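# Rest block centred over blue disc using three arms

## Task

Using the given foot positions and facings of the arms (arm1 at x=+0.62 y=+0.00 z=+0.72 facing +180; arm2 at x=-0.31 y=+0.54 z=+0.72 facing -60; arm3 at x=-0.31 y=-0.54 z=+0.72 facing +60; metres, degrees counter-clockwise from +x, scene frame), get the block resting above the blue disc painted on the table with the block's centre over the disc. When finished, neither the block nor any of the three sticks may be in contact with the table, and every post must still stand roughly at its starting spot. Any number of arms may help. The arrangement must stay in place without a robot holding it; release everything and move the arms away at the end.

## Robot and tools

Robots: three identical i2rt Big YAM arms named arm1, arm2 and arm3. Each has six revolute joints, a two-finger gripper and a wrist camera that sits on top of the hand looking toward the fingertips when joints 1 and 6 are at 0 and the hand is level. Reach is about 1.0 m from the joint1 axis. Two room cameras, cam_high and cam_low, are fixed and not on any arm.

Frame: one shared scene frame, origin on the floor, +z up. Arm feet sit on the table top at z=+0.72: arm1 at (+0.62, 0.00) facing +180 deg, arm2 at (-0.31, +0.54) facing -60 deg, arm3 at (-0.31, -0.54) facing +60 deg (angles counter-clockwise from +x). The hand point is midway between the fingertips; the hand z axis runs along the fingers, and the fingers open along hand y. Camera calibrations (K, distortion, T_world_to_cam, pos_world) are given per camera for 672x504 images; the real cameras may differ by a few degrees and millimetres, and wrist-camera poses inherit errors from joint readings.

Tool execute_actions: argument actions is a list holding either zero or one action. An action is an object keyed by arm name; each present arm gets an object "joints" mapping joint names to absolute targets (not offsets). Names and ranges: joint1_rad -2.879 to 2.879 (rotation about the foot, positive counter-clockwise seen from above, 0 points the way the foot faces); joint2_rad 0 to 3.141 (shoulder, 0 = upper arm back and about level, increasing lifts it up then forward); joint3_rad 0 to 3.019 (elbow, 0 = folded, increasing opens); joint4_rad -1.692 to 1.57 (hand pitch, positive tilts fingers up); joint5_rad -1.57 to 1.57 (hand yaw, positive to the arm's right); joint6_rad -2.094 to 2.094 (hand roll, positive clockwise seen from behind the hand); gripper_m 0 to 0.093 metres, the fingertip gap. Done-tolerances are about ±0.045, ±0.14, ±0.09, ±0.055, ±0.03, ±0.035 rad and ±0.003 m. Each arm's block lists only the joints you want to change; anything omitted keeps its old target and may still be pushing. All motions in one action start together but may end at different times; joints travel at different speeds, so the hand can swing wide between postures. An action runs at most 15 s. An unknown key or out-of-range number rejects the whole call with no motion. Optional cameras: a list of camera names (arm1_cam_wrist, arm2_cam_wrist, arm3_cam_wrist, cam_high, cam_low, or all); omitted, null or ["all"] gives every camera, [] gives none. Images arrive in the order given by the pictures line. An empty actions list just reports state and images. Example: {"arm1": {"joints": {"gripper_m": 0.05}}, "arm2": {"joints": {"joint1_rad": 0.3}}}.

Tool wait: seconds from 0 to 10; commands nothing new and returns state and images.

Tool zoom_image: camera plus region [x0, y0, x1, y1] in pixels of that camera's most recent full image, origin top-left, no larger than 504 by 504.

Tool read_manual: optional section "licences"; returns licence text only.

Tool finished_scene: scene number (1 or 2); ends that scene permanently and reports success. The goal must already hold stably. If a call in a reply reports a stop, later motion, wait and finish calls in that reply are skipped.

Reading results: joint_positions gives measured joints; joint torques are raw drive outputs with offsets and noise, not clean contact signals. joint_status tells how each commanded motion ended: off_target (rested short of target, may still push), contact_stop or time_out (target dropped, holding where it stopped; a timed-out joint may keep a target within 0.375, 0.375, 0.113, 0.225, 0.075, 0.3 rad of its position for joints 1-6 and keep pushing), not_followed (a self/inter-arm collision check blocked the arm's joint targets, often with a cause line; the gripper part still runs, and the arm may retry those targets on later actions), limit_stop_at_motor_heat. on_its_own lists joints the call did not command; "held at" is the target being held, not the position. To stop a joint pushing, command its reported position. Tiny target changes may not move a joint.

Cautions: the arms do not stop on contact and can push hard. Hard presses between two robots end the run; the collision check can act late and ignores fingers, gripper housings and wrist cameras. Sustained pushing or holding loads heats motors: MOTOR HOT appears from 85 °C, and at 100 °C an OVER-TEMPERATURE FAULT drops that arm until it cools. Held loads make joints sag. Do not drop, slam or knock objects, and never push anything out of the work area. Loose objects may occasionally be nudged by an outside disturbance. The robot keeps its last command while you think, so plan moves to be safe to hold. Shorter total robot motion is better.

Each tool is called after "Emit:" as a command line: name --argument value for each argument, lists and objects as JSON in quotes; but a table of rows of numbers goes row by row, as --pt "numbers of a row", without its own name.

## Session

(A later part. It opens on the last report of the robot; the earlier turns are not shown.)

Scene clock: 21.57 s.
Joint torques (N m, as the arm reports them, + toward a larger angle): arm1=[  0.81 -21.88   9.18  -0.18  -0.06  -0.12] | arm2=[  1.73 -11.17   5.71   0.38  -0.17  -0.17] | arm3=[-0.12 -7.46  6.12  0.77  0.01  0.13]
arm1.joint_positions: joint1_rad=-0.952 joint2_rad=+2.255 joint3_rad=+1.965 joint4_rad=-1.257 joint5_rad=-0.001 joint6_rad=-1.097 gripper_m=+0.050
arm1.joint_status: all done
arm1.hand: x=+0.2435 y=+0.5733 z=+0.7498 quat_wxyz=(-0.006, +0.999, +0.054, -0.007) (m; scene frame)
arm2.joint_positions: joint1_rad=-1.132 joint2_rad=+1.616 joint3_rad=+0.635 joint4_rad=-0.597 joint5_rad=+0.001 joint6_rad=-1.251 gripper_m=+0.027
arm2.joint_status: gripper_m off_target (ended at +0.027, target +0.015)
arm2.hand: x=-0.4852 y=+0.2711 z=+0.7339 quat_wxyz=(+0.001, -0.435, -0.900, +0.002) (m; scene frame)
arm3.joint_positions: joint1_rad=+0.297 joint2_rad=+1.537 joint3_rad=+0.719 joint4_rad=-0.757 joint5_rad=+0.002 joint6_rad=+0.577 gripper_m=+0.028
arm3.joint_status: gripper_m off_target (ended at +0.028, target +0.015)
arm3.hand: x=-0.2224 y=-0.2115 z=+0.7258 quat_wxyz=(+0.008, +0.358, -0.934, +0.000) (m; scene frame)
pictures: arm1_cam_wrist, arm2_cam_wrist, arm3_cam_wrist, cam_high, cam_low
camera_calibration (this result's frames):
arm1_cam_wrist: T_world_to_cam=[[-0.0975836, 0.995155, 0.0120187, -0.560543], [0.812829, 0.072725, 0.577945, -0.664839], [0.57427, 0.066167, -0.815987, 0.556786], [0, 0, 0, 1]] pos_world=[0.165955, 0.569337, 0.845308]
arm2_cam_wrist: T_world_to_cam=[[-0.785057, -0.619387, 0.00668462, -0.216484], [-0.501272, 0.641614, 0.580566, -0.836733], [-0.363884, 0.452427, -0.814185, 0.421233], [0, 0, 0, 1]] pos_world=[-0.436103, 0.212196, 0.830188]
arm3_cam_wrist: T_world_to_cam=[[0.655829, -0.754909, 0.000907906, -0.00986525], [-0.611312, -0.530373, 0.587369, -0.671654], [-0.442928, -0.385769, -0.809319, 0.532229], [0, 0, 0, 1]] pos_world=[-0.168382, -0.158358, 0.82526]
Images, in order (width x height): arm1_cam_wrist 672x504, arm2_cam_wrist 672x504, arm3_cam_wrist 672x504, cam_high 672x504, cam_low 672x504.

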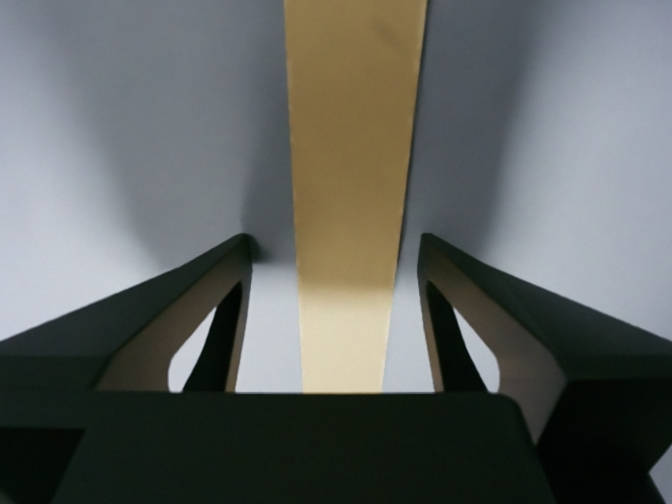

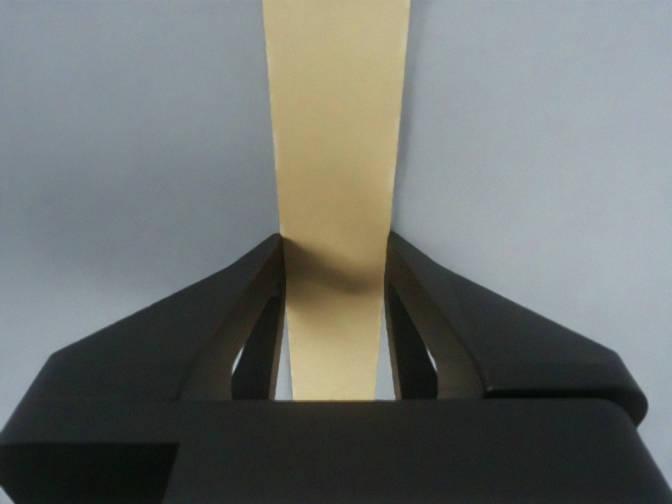

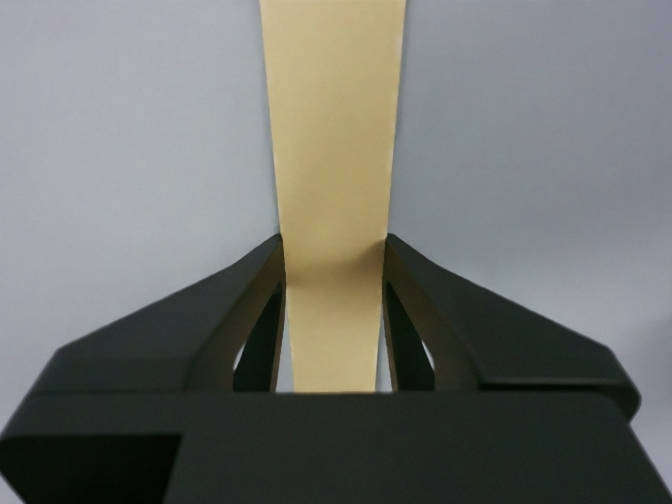

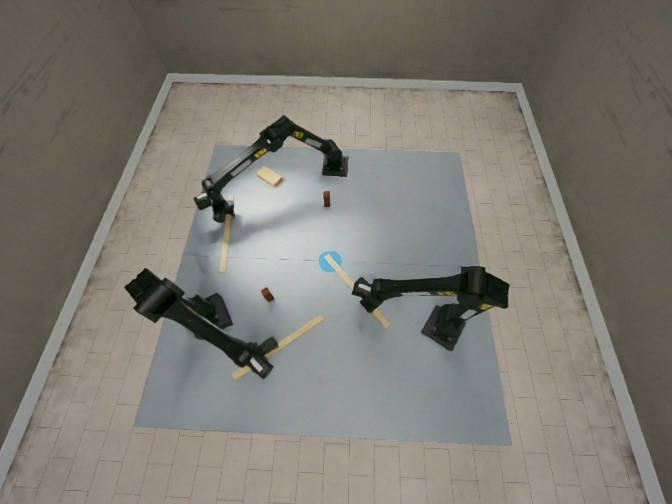

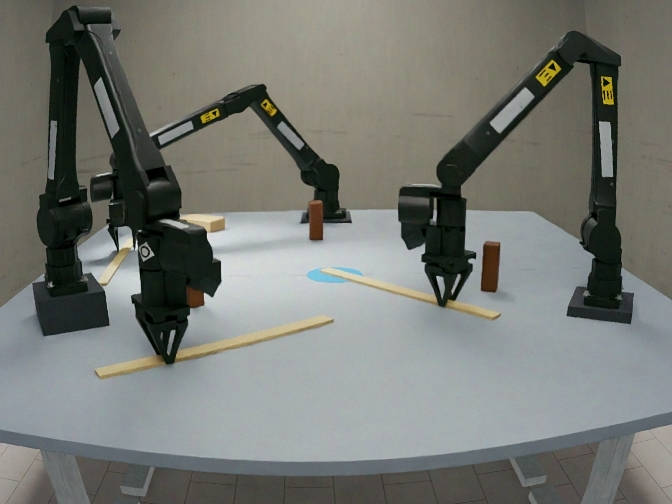

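Emit:
execute_actions --actions '[{"arm1": {"joints": {"gripper_m": 0.015}}, "arm2": {"joints": {"joint2_rad": 1.55}}, "arm3": {"joints": {"joint2_rad": 1.47}}}]'

Scene clock: 28.73 s.
Joint torques (N m, as the arm reports them, + toward a larger angle): arm1=[  0.81 -21.82   9.15  -0.17  -0.07  -0.11] | arm2=[  2.28 -10.9    6.28   0.64  -0.16  -0.18] | arm3=[-0.34 -9.68  6.37  0.86 -0.01  0.12]
arm1.joint_positions: joint1_rad=-0.952 joint2_rad=+2.255 joint3_rad=+1.965 joint4_rad=-1.257 joint5_rad=-0.001 joint6_rad=-1.097 gripper_m=+0.028
arm1.joint_status: gripper_m off_target (ended at +0.028, target +0.015)
arm1.hand: x=+0.2436 y=+0.5733 z=+0.7498 quat_wxyz=(-0.006, +0.999, +0.054, -0.007) (m; scene frame)
arm2.joint_positions: joint1_rad=-1.132 joint2_rad=+1.551 joint3_rad=+0.635 joint4_rad=-0.597 joint5_rad=+0.001 joint6_rad=-1.252 gripper_m=+0.027
arm2.joint_status: all done
arm2.hand: x=-0.4915 y=+0.2616 z=+0.7538 quat_wxyz=(+0.005, -0.435, -0.900, +0.035) (m; scene frame)
arm3.joint_positions: joint1_rad=+0.297 joint2_rad=+1.493 joint3_rad=+0.719 joint4_rad=-0.757 joint5_rad=+0.002 joint6_rad=+0.577 gripper_m=+0.028
arm3.joint_status: all done
arm3.hand: x=-0.2207 y=-0.2057 z=+0.7397 quat_wxyz=(-0.004, +0.358, -0.934, -0.017) (m; scene frame)
pictures: arm1_cam_wrist, arm2_cam_wrist, arm3_cam_wrist, cam_high, cam_low
camera_calibration (this result's frames):
arm1_cam_wrist: T_world_to_cam=[[-0.0979649, 0.995119, 0.0118633, -0.560261], [0.812494, 0.0730913, 0.57837, -0.665369], [0.57468, 0.0662988, -0.815688, 0.556326], [0, 0, 0, 1]] pos_world=[0.166012, 0.569275, 0.845265]
arm2_cam_wrist: T_world_to_cam=[[-0.783453, -0.617663, 0.0685075, -0.273691], [-0.481087, 0.672585, 0.562304, -0.82966], [-0.393392, 0.407581, -0.824088, 0.4441], [0, 0, 0, 1]] pos_world=[-0.438857, 0.207961, 0.851249]
arm3_cam_wrist: T_world_to_cam=[[0.655471, -0.75485, -0.0236528, 0.0114679], [-0.618151, -0.554236, 0.557416, -0.65991], [-0.433874, -0.350749, -0.829896, 0.570954], [0, 0, 0, 1]] pos_world=[-0.167718, -0.156827, 0.841948]
Images, in order (width x height): arm1_cam_wrist 672x504, arm2_cam_wrist 672x504, arm3_cam_wrist 672x504, cam_high 672x504, cam_low 672x504.

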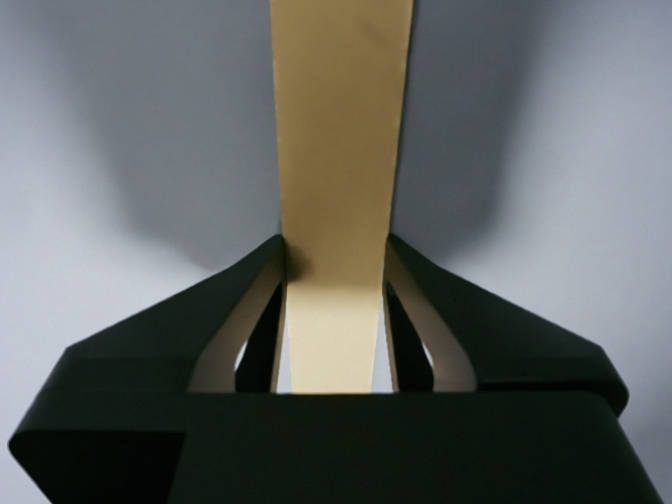

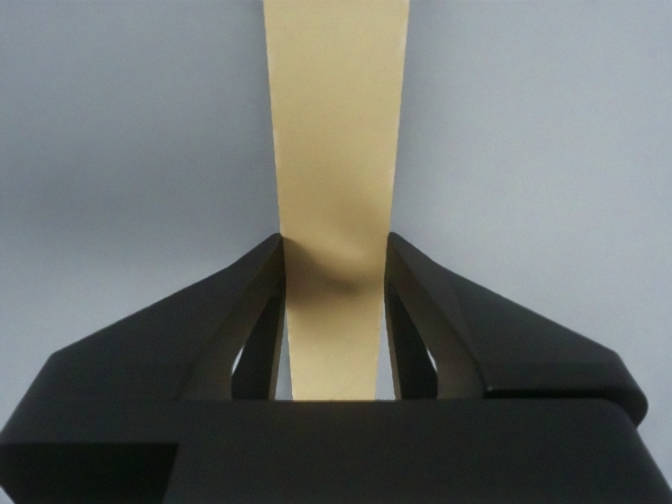

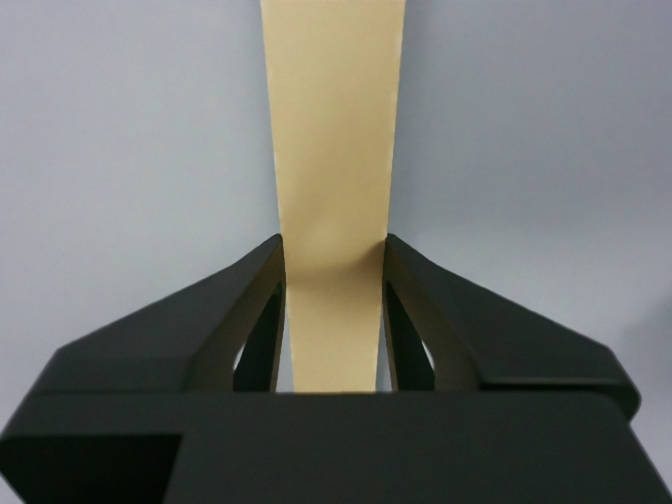

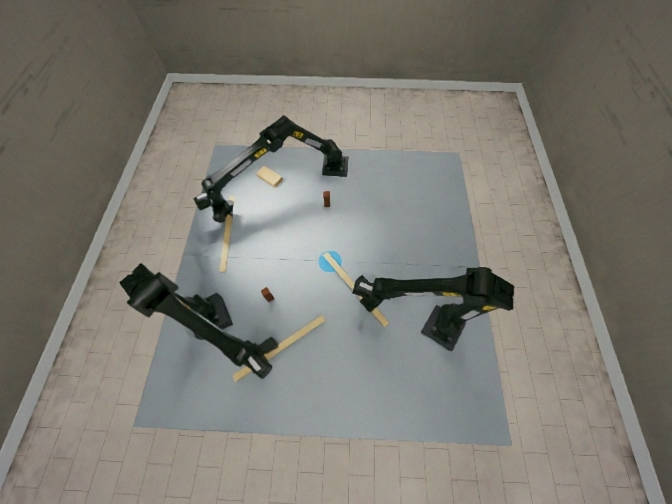

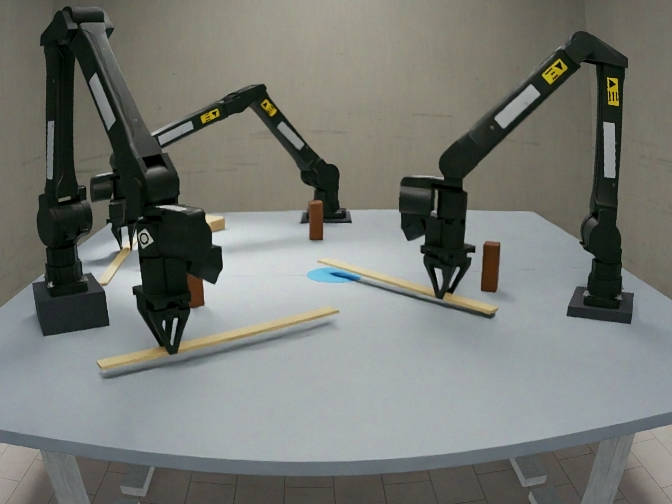

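Emit:
execute_actions --actions '[{"arm1": {"joints": {"joint1_rad": -0.55, "joint2_rad": 1.28, "joint3_rad": 0.965, "joint4_rad": -1.046, "joint6_rad": -0.046}}, "arm2": {"joints": {"joint1_rad": -0.75, "joint2_rad": 1.428, "joint3_rad": 1.01, "joint4_rad": -0.878, "joint6_rad": -0.047}}, "arm3": {"joints": {"joint1_rad": 0.08, "joint2_rad": 1.29, "joint3_rad": 1.01, "joint4_rad": -1.04, "joint6_rad": -0.048}}}]'

Scene clock: 34.90 s.
Joint torques (N m, as the arm reports them, + toward a larger angle): arm1=[ 0.52 -8.68 10.72  1.06  0.03  0.1 ] | arm2=[  1.26 -11.98  11.36   0.03  -0.03   0.02] | arm3=[ 0.27 -7.06  9.69  0.36  0.05 -0.18]
arm1.joint_positions: joint1_rad=-0.553 joint2_rad=+1.279 joint3_rad=+0.964 joint4_rad=-1.054 joint5_rad=-0.001 joint6_rad=-0.056 gripper_m=+0.028
arm1.joint_status: all done
arm1.hand: x=+0.2956 y=+0.2187 z=+0.8807 quat_wxyz=(-0.027, +0.960, -0.263, -0.095) (m; scene frame)
arm2.joint_positions: joint1_rad=-0.743 joint2_rad=+1.425 joint3_rad=+0.983 joint4_rad=-0.868 joint5_rad=+0.001 joint6_rad=-0.057 gripper_m=+0.027
arm2.joint_status: all done
arm2.hand: x=-0.3940 y=+0.1036 z=+0.9061 quat_wxyz=(-0.081, -0.746, -0.652, +0.108) (m; scene frame)
arm3.joint_positions: joint1_rad=+0.072 joint2_rad=+1.284 joint3_rad=+0.982 joint4_rad=-1.033 joint5_rad=+0.000 joint6_rad=-0.033 gripper_m=+0.028
arm3.joint_status: all done
arm3.hand: x=-0.1192 y=-0.1812 z=+0.8979 quat_wxyz=(-0.094, +0.526, -0.843, -0.062) (m; scene frame)
pictures: arm1_cam_wrist, arm2_cam_wrist, arm3_cam_wrist, cam_high, cam_low
camera_calibration (this result's frames):
arm1_cam_wrist: T_world_to_cam=[[0.517268, 0.855823, 0.000651875, -0.345382], [0.777405, -0.470189, 0.417809, -0.48676], [0.357877, -0.215612, -0.908535, 0.864206], [0, 0, 0, 1]] pos_world=[0.247785, 0.25305, 0.988759]
arm2_cam_wrist: T_world_to_cam=[[-0.989959, 0.139763, 0.0211731, -0.422287], [0.138523, 0.929308, 0.342342, -0.345309], [0.0281705, 0.341837, -0.939337, 0.949755], [0, 0, 0, 1]] pos_world=[-0.396969, 0.0552571, 1.0193]
arm3_cam_wrist: T_world_to_cam=[[0.890303, -0.45535, -0.00405795, 0.0317933], [-0.420682, -0.825865, 0.375464, -0.534145], [-0.174319, -0.332569, -0.926828, 0.876092], [0, 0, 0, 1]] pos_world=[-0.100291, -0.135293, 1.01267]
Images, in order (width x height): arm1_cam_wrist 672x504, arm2_cam_wrist 672x504, arm3_cam_wrist 672x504, cam_high 672x504, cam_low 672x504.

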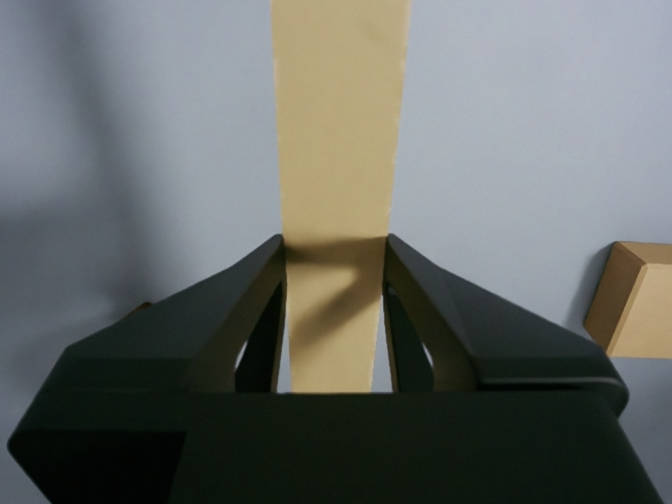

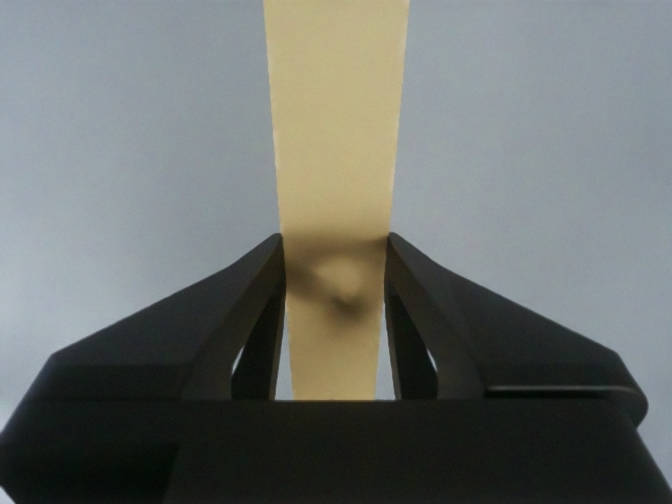

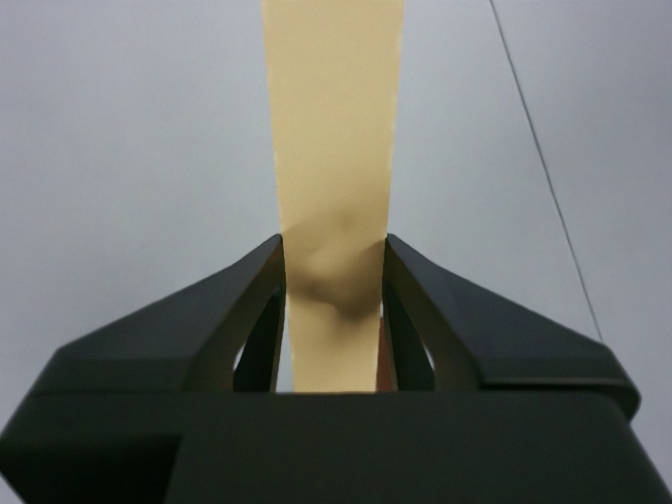

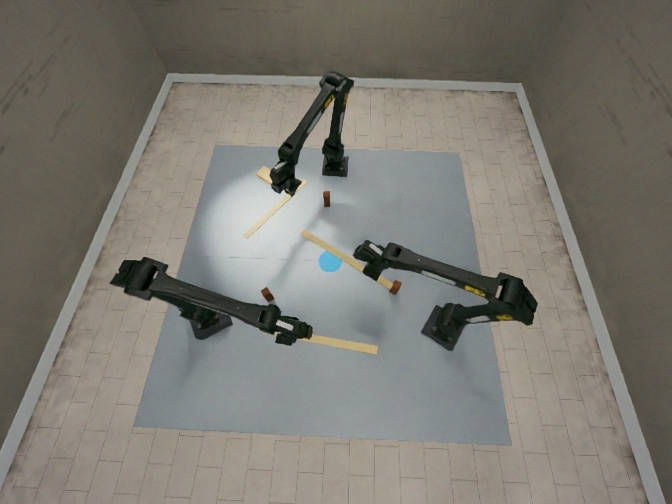

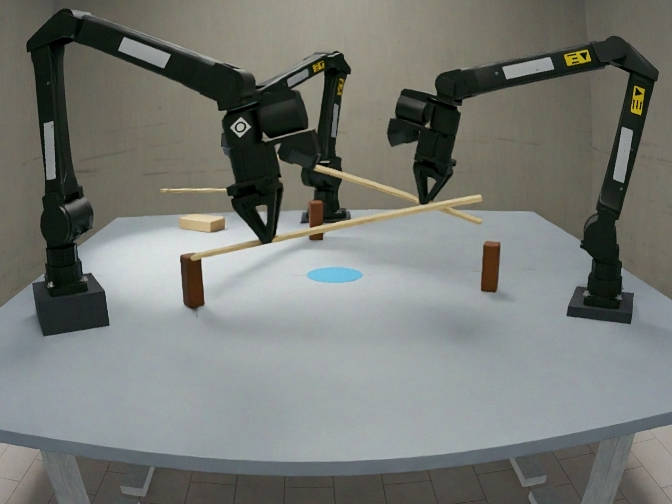

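Emit:
zoom_image --camera "cam_low" --region '[170, 210, 310, 280]'

Emit:
zoom_image --camera "cam_low" --region '[390, 170, 530, 260]'

Emit:
zoom_image --camera "cam_low" --region '[140, 150, 350, 240]'

Emit:
zoom_image --camera "cam_high" --region '[230, 150, 420, 370]'

Region (170, 210, 310, 280) of cam_low's 672x504 image, scaled by 3.600, with more detail than that image has.

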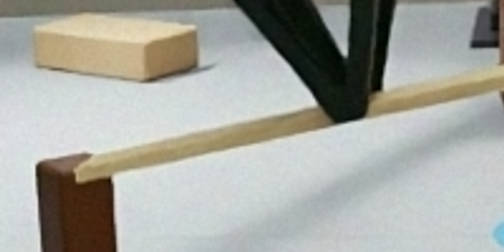

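Region (390, 170, 530, 260) of cam_low's 672x504 image, scaled by 3.600, with more detail than that image has; it fills the top 324 rows of this view, and the rest is white.

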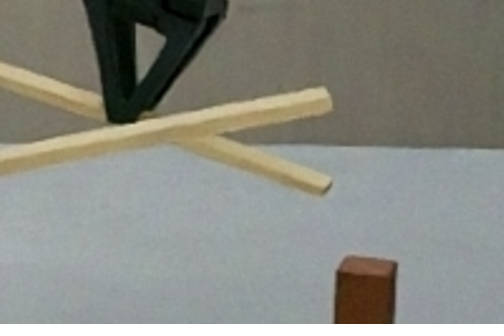

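Region (140, 150, 350, 240) of cam_low's 672x504 image, scaled by 2.400, with more detail than that image has; it fills the top 216 rows of this view, and the rest is white.

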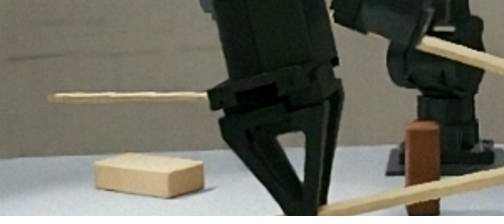

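Region (230, 150, 420, 370) of cam_high's 672x504 image, scaled by 2.291, with more detail than that image has; it fills the left 435 columns of this view, and the rest is white.

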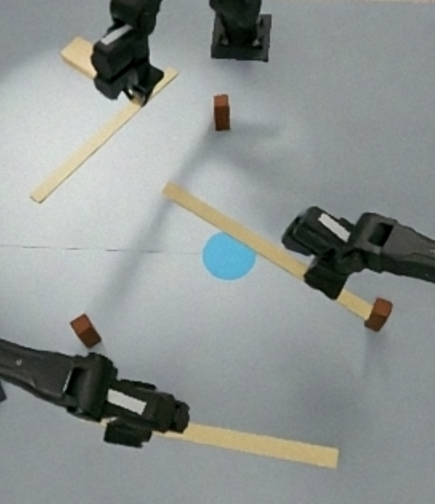

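Emit:
zoom_image --camera "cam_low" --region '[295, 150, 415, 220]'

Emit:
zoom_image --camera "cam_low" --region '[410, 180, 510, 250]'

Emit:
zoom_image --camera "cam_low" --region '[150, 170, 250, 210]'

Emit:
zoom_image --camera "cam_high" --region '[235, 155, 345, 250]'

Region (295, 150, 415, 220) of cam_low's 672x504 image, scaled by 4.200, with more detail than that image has; it fills the top 294 rows of this view, and the rest is white.

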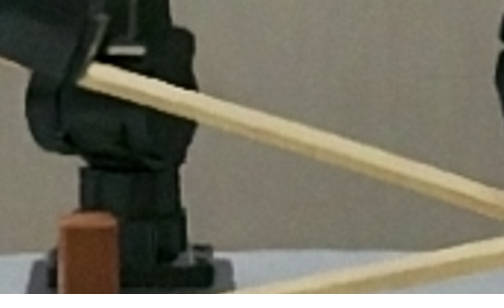

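Region (410, 180, 510, 250) of cam_low's 672x504 image, scaled by 5.040, with more detail than that image has; it fills the top 353 rows of this view, and the rest is white.

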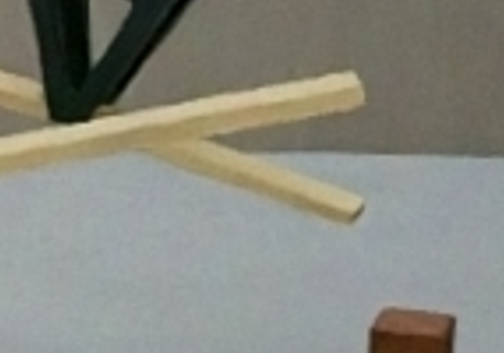

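Region (150, 170, 250, 210) of cam_low's 672x504 image, scaled by 5.040, with more detail than that image has; it fills the top 202 rows of this view, and the rest is white.

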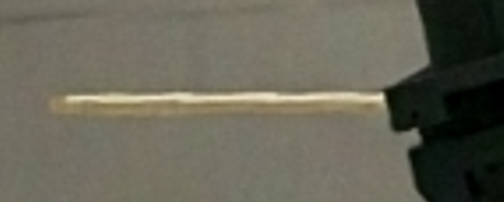

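Region (235, 155, 345, 250) of cam_high's 672x504 image, scaled by 4.582, with more detail than that image has; it fills the top 435 rows of this view, and the rest is white.

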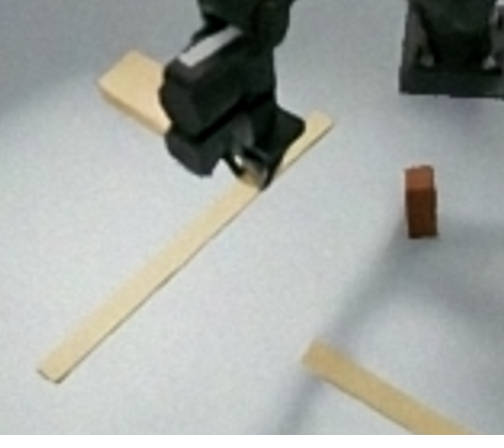

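Emit:
zoom_image --camera "cam_high" --region '[295, 220, 415, 305]'

Region (295, 220, 415, 305) of cam_high's 672x504 image, scaled by 4.200, with more detail than that image has; it fills the top 357 rows of this view, and the rest is white.

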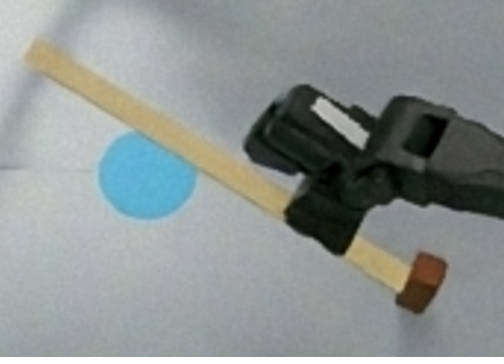

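Emit:
execute_actions --actions '[{"arm1": {"joints": {"joint1_rad": -0.176, "joint3_rad": 1.005}}, "arm2": {"joints": {"joint1_rad": -0.238, "joint3_rad": 0.945, "joint4_rad": -0.892}}, "arm3": {"joints": {"joint1_rad": -0.172, "joint2_rad": 1.32, "joint3_rad": 0.941}}}]'

Scene clock: 44.07 s.
Joint torques (N m, as the arm reports them, + toward a larger angle): arm1=[ 0.13 -8.66 14.71  1.08  0.    0.07] | arm2=[  1.35 -11.22   9.27   0.13   0.03   0.02] | arm3=[ 0.24 -7.12  7.66  0.33  0.03 -0.15]
arm1.joint_positions: joint1_rad=-0.176 joint2_rad=+1.279 joint3_rad=+0.964 joint4_rad=-1.054 joint5_rad=+0.000 joint6_rad=-0.054 gripper_m=+0.028
arm1.joint_status: all done
arm1.hand: x=+0.2383 y=+0.0840 z=+0.8818 quat_wxyz=(-0.009, +0.992, -0.079, -0.100) (m; scene frame)
arm2.joint_positions: joint1_rad=-0.233 joint2_rad=+1.426 joint3_rad=+0.940 joint4_rad=-0.884 joint5_rad=-0.001 joint6_rad=-0.054 gripper_m=+0.027
arm2.joint_status: all done
arm2.hand: x=-0.1781 y=+0.1376 z=+0.8863 quat_wxyz=(-0.080, -0.561, -0.821, +0.066) (m; scene frame)
arm3.joint_positions: joint1_rad=-0.180 joint2_rad=+1.318 joint3_rad=+0.935 joint4_rad=-1.035 joint5_rad=+0.000 joint6_rad=-0.035 gripper_m=+0.028
arm3.joint_status: all done
arm3.hand: x=-0.0487 y=-0.2525 z=+0.8651 quat_wxyz=(-0.063, +0.419, -0.905, -0.032) (m; scene frame)
pictures: arm1_cam_wrist, arm2_cam_wrist, arm3_cam_wrist, cam_high, cam_low
camera_calibration (this result's frames):
arm1_cam_wrist: T_world_to_cam=[[0.168353, 0.985727, -0.00017459, -0.127535], [0.896799, -0.153091, 0.415109, -0.558783], [0.409157, -0.0700413, -0.909772, 0.833339], [0, 0, 0, 1]] pos_world=[0.18162, 0.0985381, 0.990081]
arm2_cam_wrist: T_world_to_cam=[[-0.933143, -0.358922, 0.0204609, -0.133504], [-0.321276, 0.858103, 0.40055, -0.523744], [-0.161324, 0.367197, -0.916046, 0.855476], [0, 0, 0, 1]] pos_world=[-0.154836, 0.087381, 0.996174]
arm3_cam_wrist: T_world_to_cam=[[0.750477, -0.660894, -0.00173414, -0.124242], [-0.588465, -0.66942, 0.453417, -0.587155], [-0.300821, -0.339258, -0.891297, 0.795716], [0, 0, 0, 1]] pos_world=[-0.012911, -0.205211, 0.97523]
Images, in order (width x height): arm1_cam_wrist 672x504, arm2_cam_wrist 672x504, arm3_cam_wrist 672x504, cam_high 672x504, cam_low 672x504.

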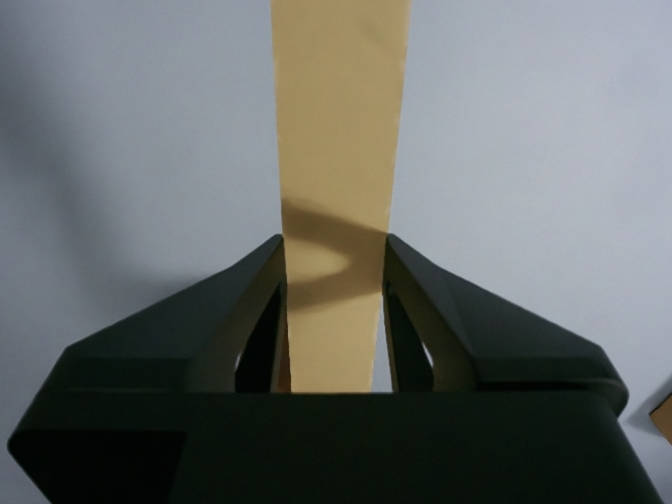

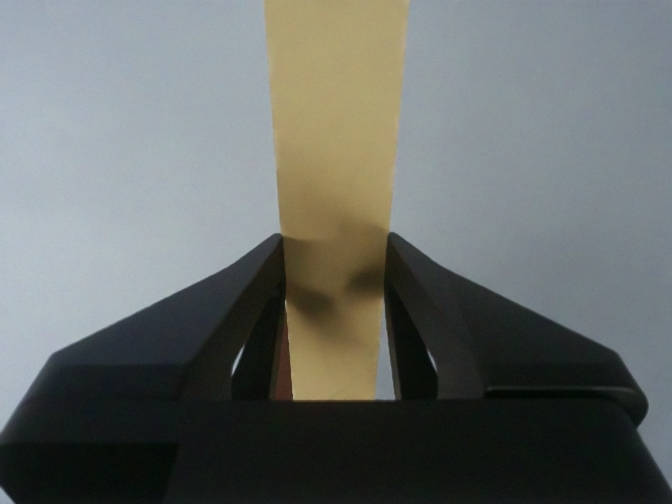

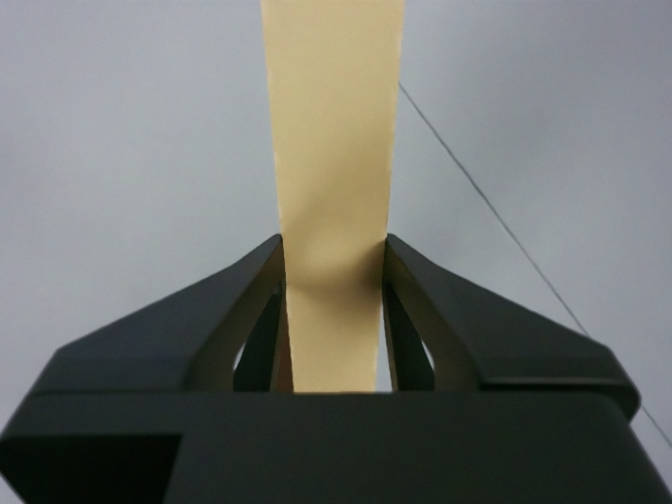

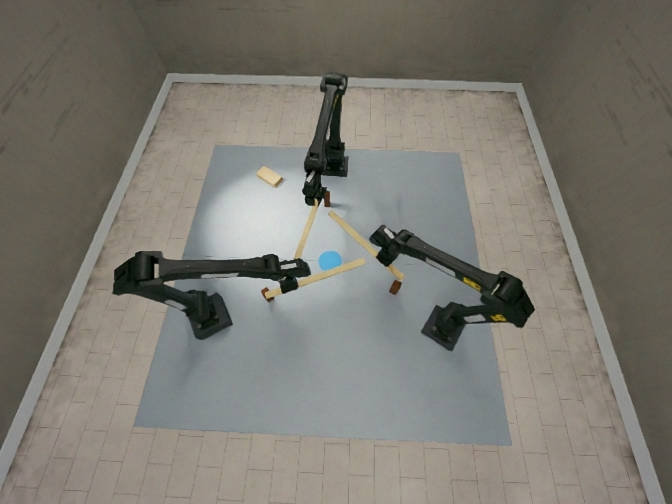

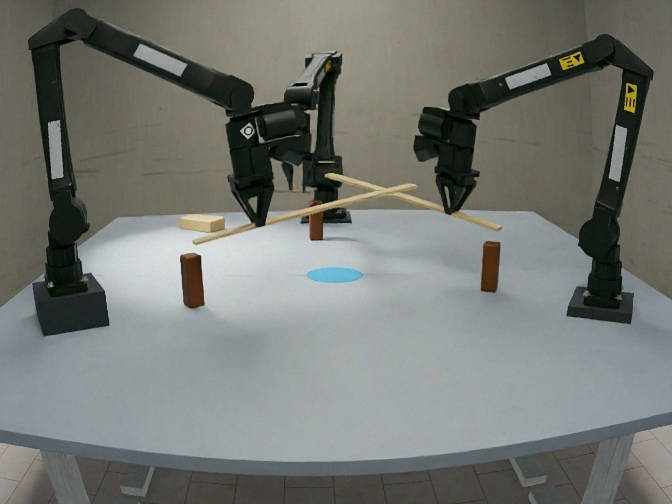

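Emit:
execute_actions --actions '[{"arm1": {"joints": {"joint1_rad": -0.062, "joint3_rad": 0.984}}, "arm2": {"joints": {"joint1_rad": -0.12, "joint3_rad": 0.955}}, "arm3": {"joints": {"joint1_rad": -0.063, "joint3_rad": 0.95}}}]'

Scene clock: 45.93 s.
Joint torques (N m, as the arm reports them, + toward a larger angle): arm1=[ 0.16 -8.58 12.64  1.09 -0.01  0.07] | arm2=[  1.09 -11.28   9.98  -0.07  -0.03   0.02] | arm3=[-1.16 -7.28  8.39  0.3   0.02 -0.15]
arm1.joint_positions: joint1_rad=-0.060 joint2_rad=+1.279 joint3_rad=+0.964 joint4_rad=-1.054 joint5_rad=+0.000 joint6_rad=-0.053 gripper_m=+0.028
arm1.joint_status: all done
arm1.hand: x=+0.2313 y=+0.0396 z=+0.8822 quat_wxyz=(-0.003, +0.995, -0.022, -0.101) (m; scene frame)
arm2.joint_positions: joint1_rad=-0.112 joint2_rad=+1.426 joint3_rad=+0.940 joint4_rad=-0.884 joint5_rad=+0.000 joint6_rad=-0.053 gripper_m=+0.027
arm2.joint_status: all done
arm2.hand: x=-0.1309 y=+0.1563 z=+0.8858 quat_wxyz=(-0.083, -0.510, -0.854, +0.062) (m; scene frame)
arm3.joint_positions: joint1_rad=-0.055 joint2_rad=+1.318 joint3_rad=+0.935 joint4_rad=-1.035 joint5_rad=+0.000 joint6_rad=-0.035 gripper_m=+0.028
arm3.joint_status: all done
arm3.hand: x=-0.0862 y=-0.2224 z=+0.8656 quat_wxyz=(-0.061, +0.475, -0.877, -0.037) (m; scene frame)
pictures: arm1_cam_wrist, arm2_cam_wrist, arm3_cam_wrist, cam_high, cam_low
camera_calibration (this result's frames):
arm1_cam_wrist: T_world_to_cam=[[0.0543037, 0.998524, -0.000338392, -0.0565476], [0.90884, -0.0492859, 0.414224, -0.565598], [0.413596, -0.0228014, -0.910175, 0.830884], [0, 0, 0, 1]] pos_world=[0.173458, 0.0475335, 0.990515]
arm2_cam_wrist: T_world_to_cam=[[-0.883246, -0.468403, 0.0217836, -0.0602668], [-0.421316, 0.813134, 0.401629, -0.53146], [-0.205837, 0.34556, -0.915543, 0.8529], [0, 0, 0, 1]] pos_world=[-0.101584, 0.109191, 0.995629]
arm3_cam_wrist: T_world_to_cam=[[0.82729, -0.561766, -0.00315178, -0.0463058], [-0.499875, -0.738683, 0.452186, -0.595972], [-0.256351, -0.372514, -0.891918, 0.792104], [0, 0, 0, 1]] pos_world=[-0.0565466, -0.171178, 0.975836]
Images, in order (width x height): arm1_cam_wrist 672x504, arm2_cam_wrist 672x504, arm3_cam_wrist 672x504, cam_high 672x504, cam_low 672x504.

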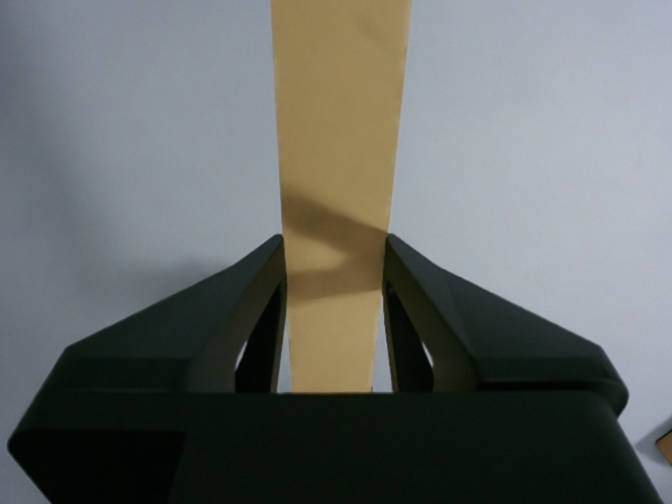

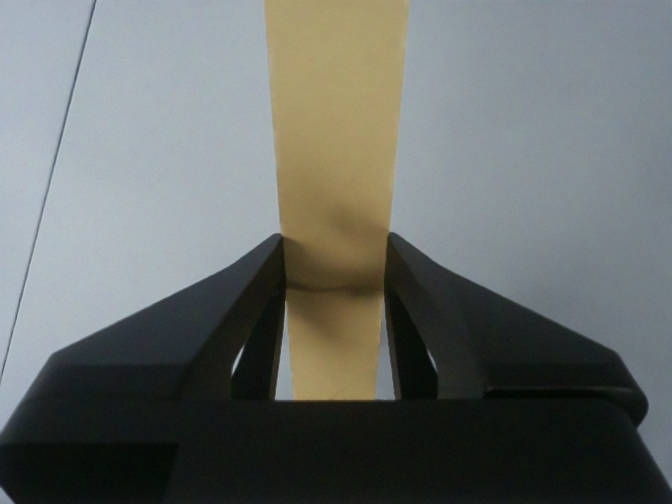

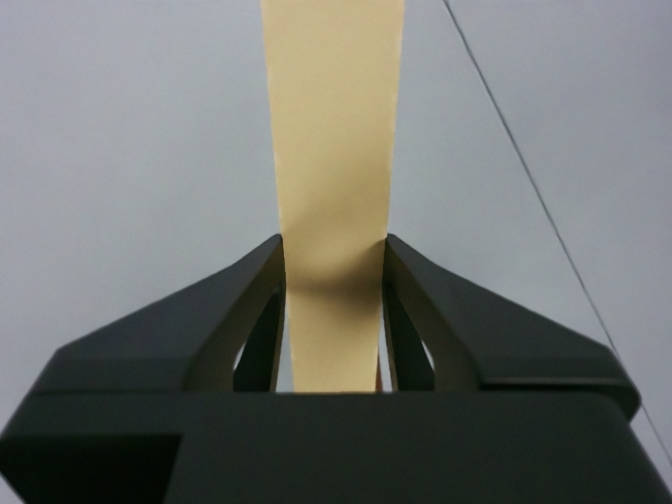

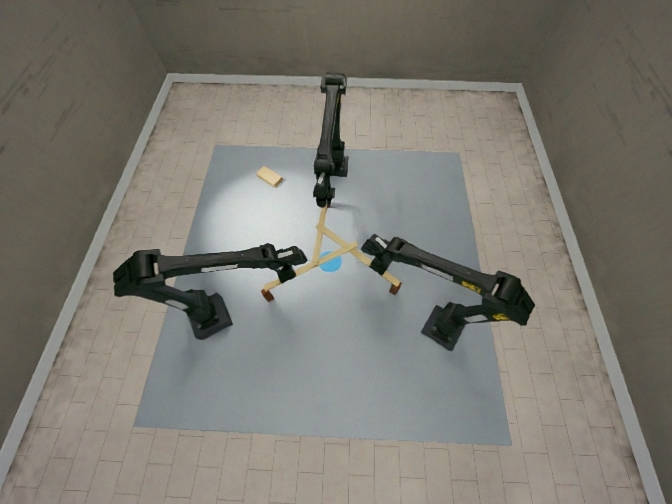

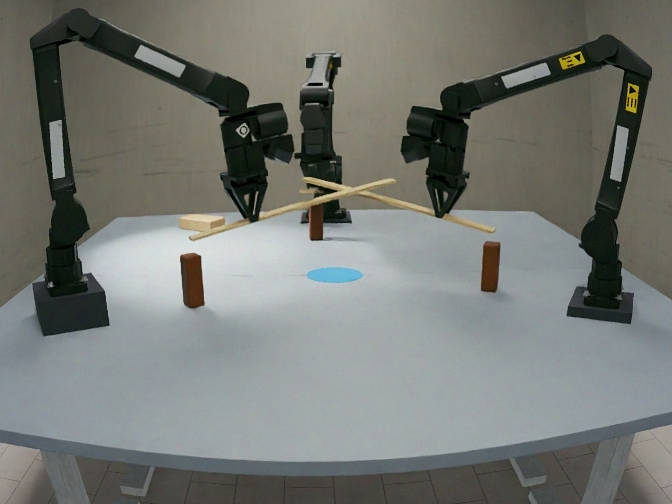

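Emit:
zoom_image --camera "cam_high" --region '[250, 185, 410, 310]'

Emit:
zoom_image --camera "cam_low" --region '[170, 170, 340, 270]'

Emit:
zoom_image --camera "cam_low" --region '[340, 165, 510, 265]'

Emit:
zoom_image --camera "arm3_cam_wrist" --region '[270, 300, 400, 400]'

Region (250, 185, 410, 310) of cam_high's 672x504 image, scaled by 3.150, with more detail than that image has; it fills the top 394 rows of this view, and the rest is white.

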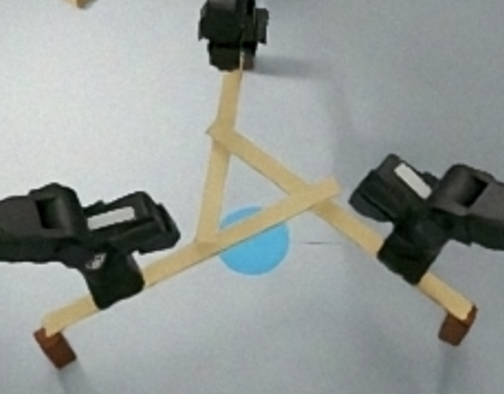

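Region (170, 170, 340, 270) of cam_low's 672x504 image, scaled by 2.965, with more detail than that image has; it fills the top 296 rows of this view, and the rest is white.

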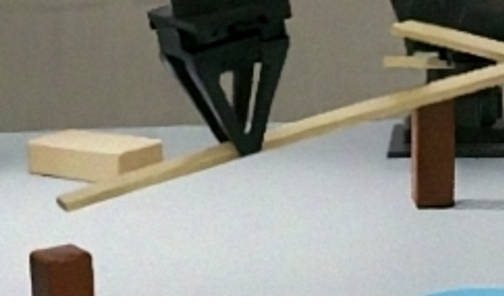

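Region (340, 165, 510, 265) of cam_low's 672x504 image, scaled by 2.965, with more detail than that image has; it fills the top 296 rows of this view, and the rest is white.

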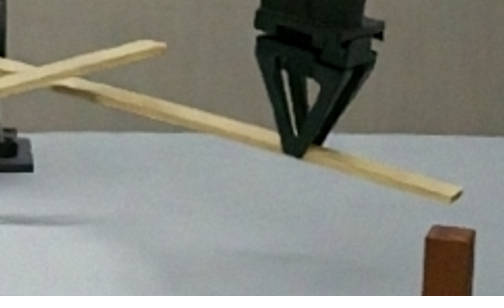

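Region (270, 300, 400, 400) of arm3_cam_wrist's 672x504 image, scaled by 3.877, with more detail than that image has; it fills the top 388 rows of this view, and the rest is white.

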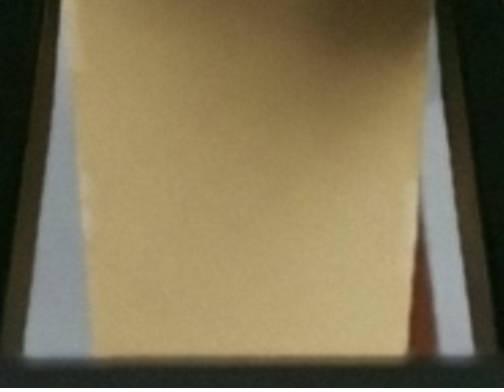

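Emit:
zoom_image --camera "cam_high" --region '[295, 200, 375, 280]'

Emit:
zoom_image --camera "arm1_cam_wrist" --region '[270, 300, 400, 400]'

Emit:
zoom_image --camera "arm2_cam_wrist" --region '[270, 305, 400, 405]'

Emit:
zoom_image --camera "cam_low" --region '[285, 170, 355, 220]'

Region (295, 200, 375, 280) of cam_high's 672x504 image, scaled by 6.300, with more detail than that image has.

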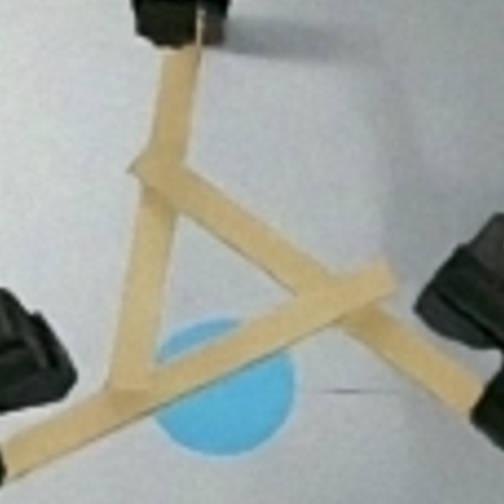

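Region (270, 300, 400, 400) of arm1_cam_wrist's 672x504 image, scaled by 3.877, with more detail than that image has; it fills the top 388 rows of this view, and the rest is white.

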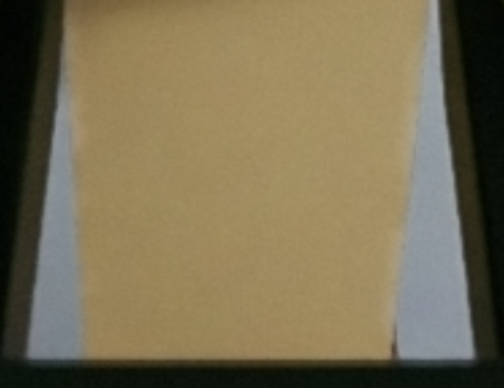

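Region (270, 305, 400, 405) of arm2_cam_wrist's 672x504 image, scaled by 3.877, with more detail than that image has; it fills the top 388 rows of this view, and the rest is white.

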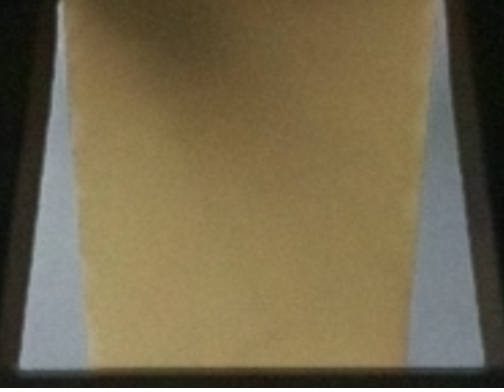

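Region (285, 170, 355, 220) of cam_low's 672x504 image, scaled by 7.200, with more detail than that image has; it fills the top 360 rows of this view, and the rest is white.

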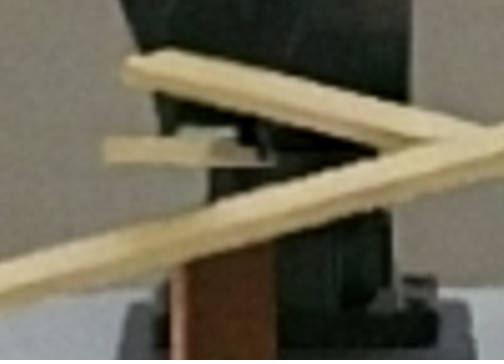

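Emit:
zoom_image --camera "cam_low" --region '[172, 222, 242, 272]'

Emit:
zoom_image --camera "cam_low" --region '[445, 210, 515, 260]'

Emit:
zoom_image --camera "cam_low" --region '[340, 170, 410, 220]'

Region (172, 222, 242, 272) of cam_low's 672x504 image, scaled by 7.200, with more detail than that image has; it fills the top 360 rows of this view, and the rest is white.

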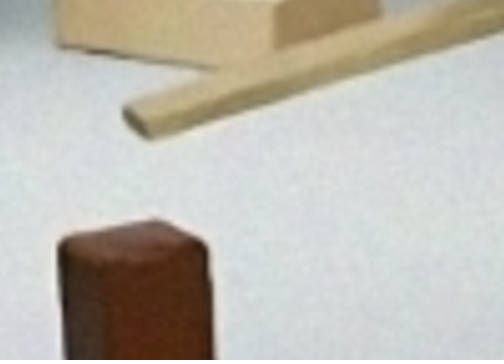

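Region (445, 210, 515, 260) of cam_low's 672x504 image, scaled by 7.200, with more detail than that image has; it fills the top 360 rows of this view, and the rest is white.

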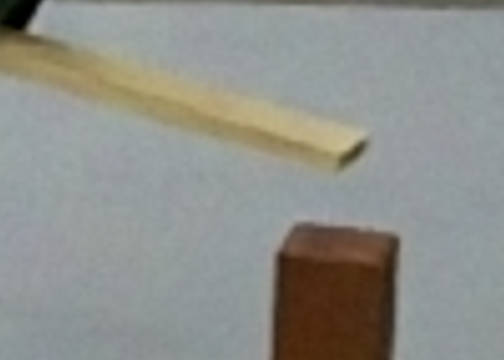

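Region (340, 170, 410, 220) of cam_low's 672x504 image, scaled by 7.200, with more detail than that image has; it fills the top 360 rows of this view, and the rest is white.

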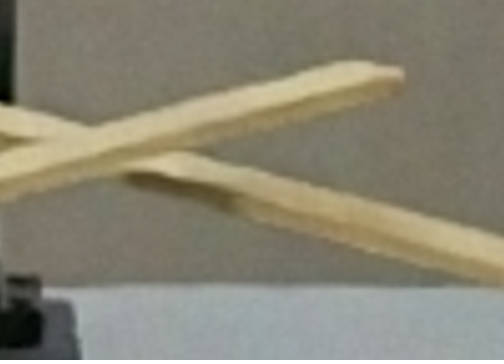

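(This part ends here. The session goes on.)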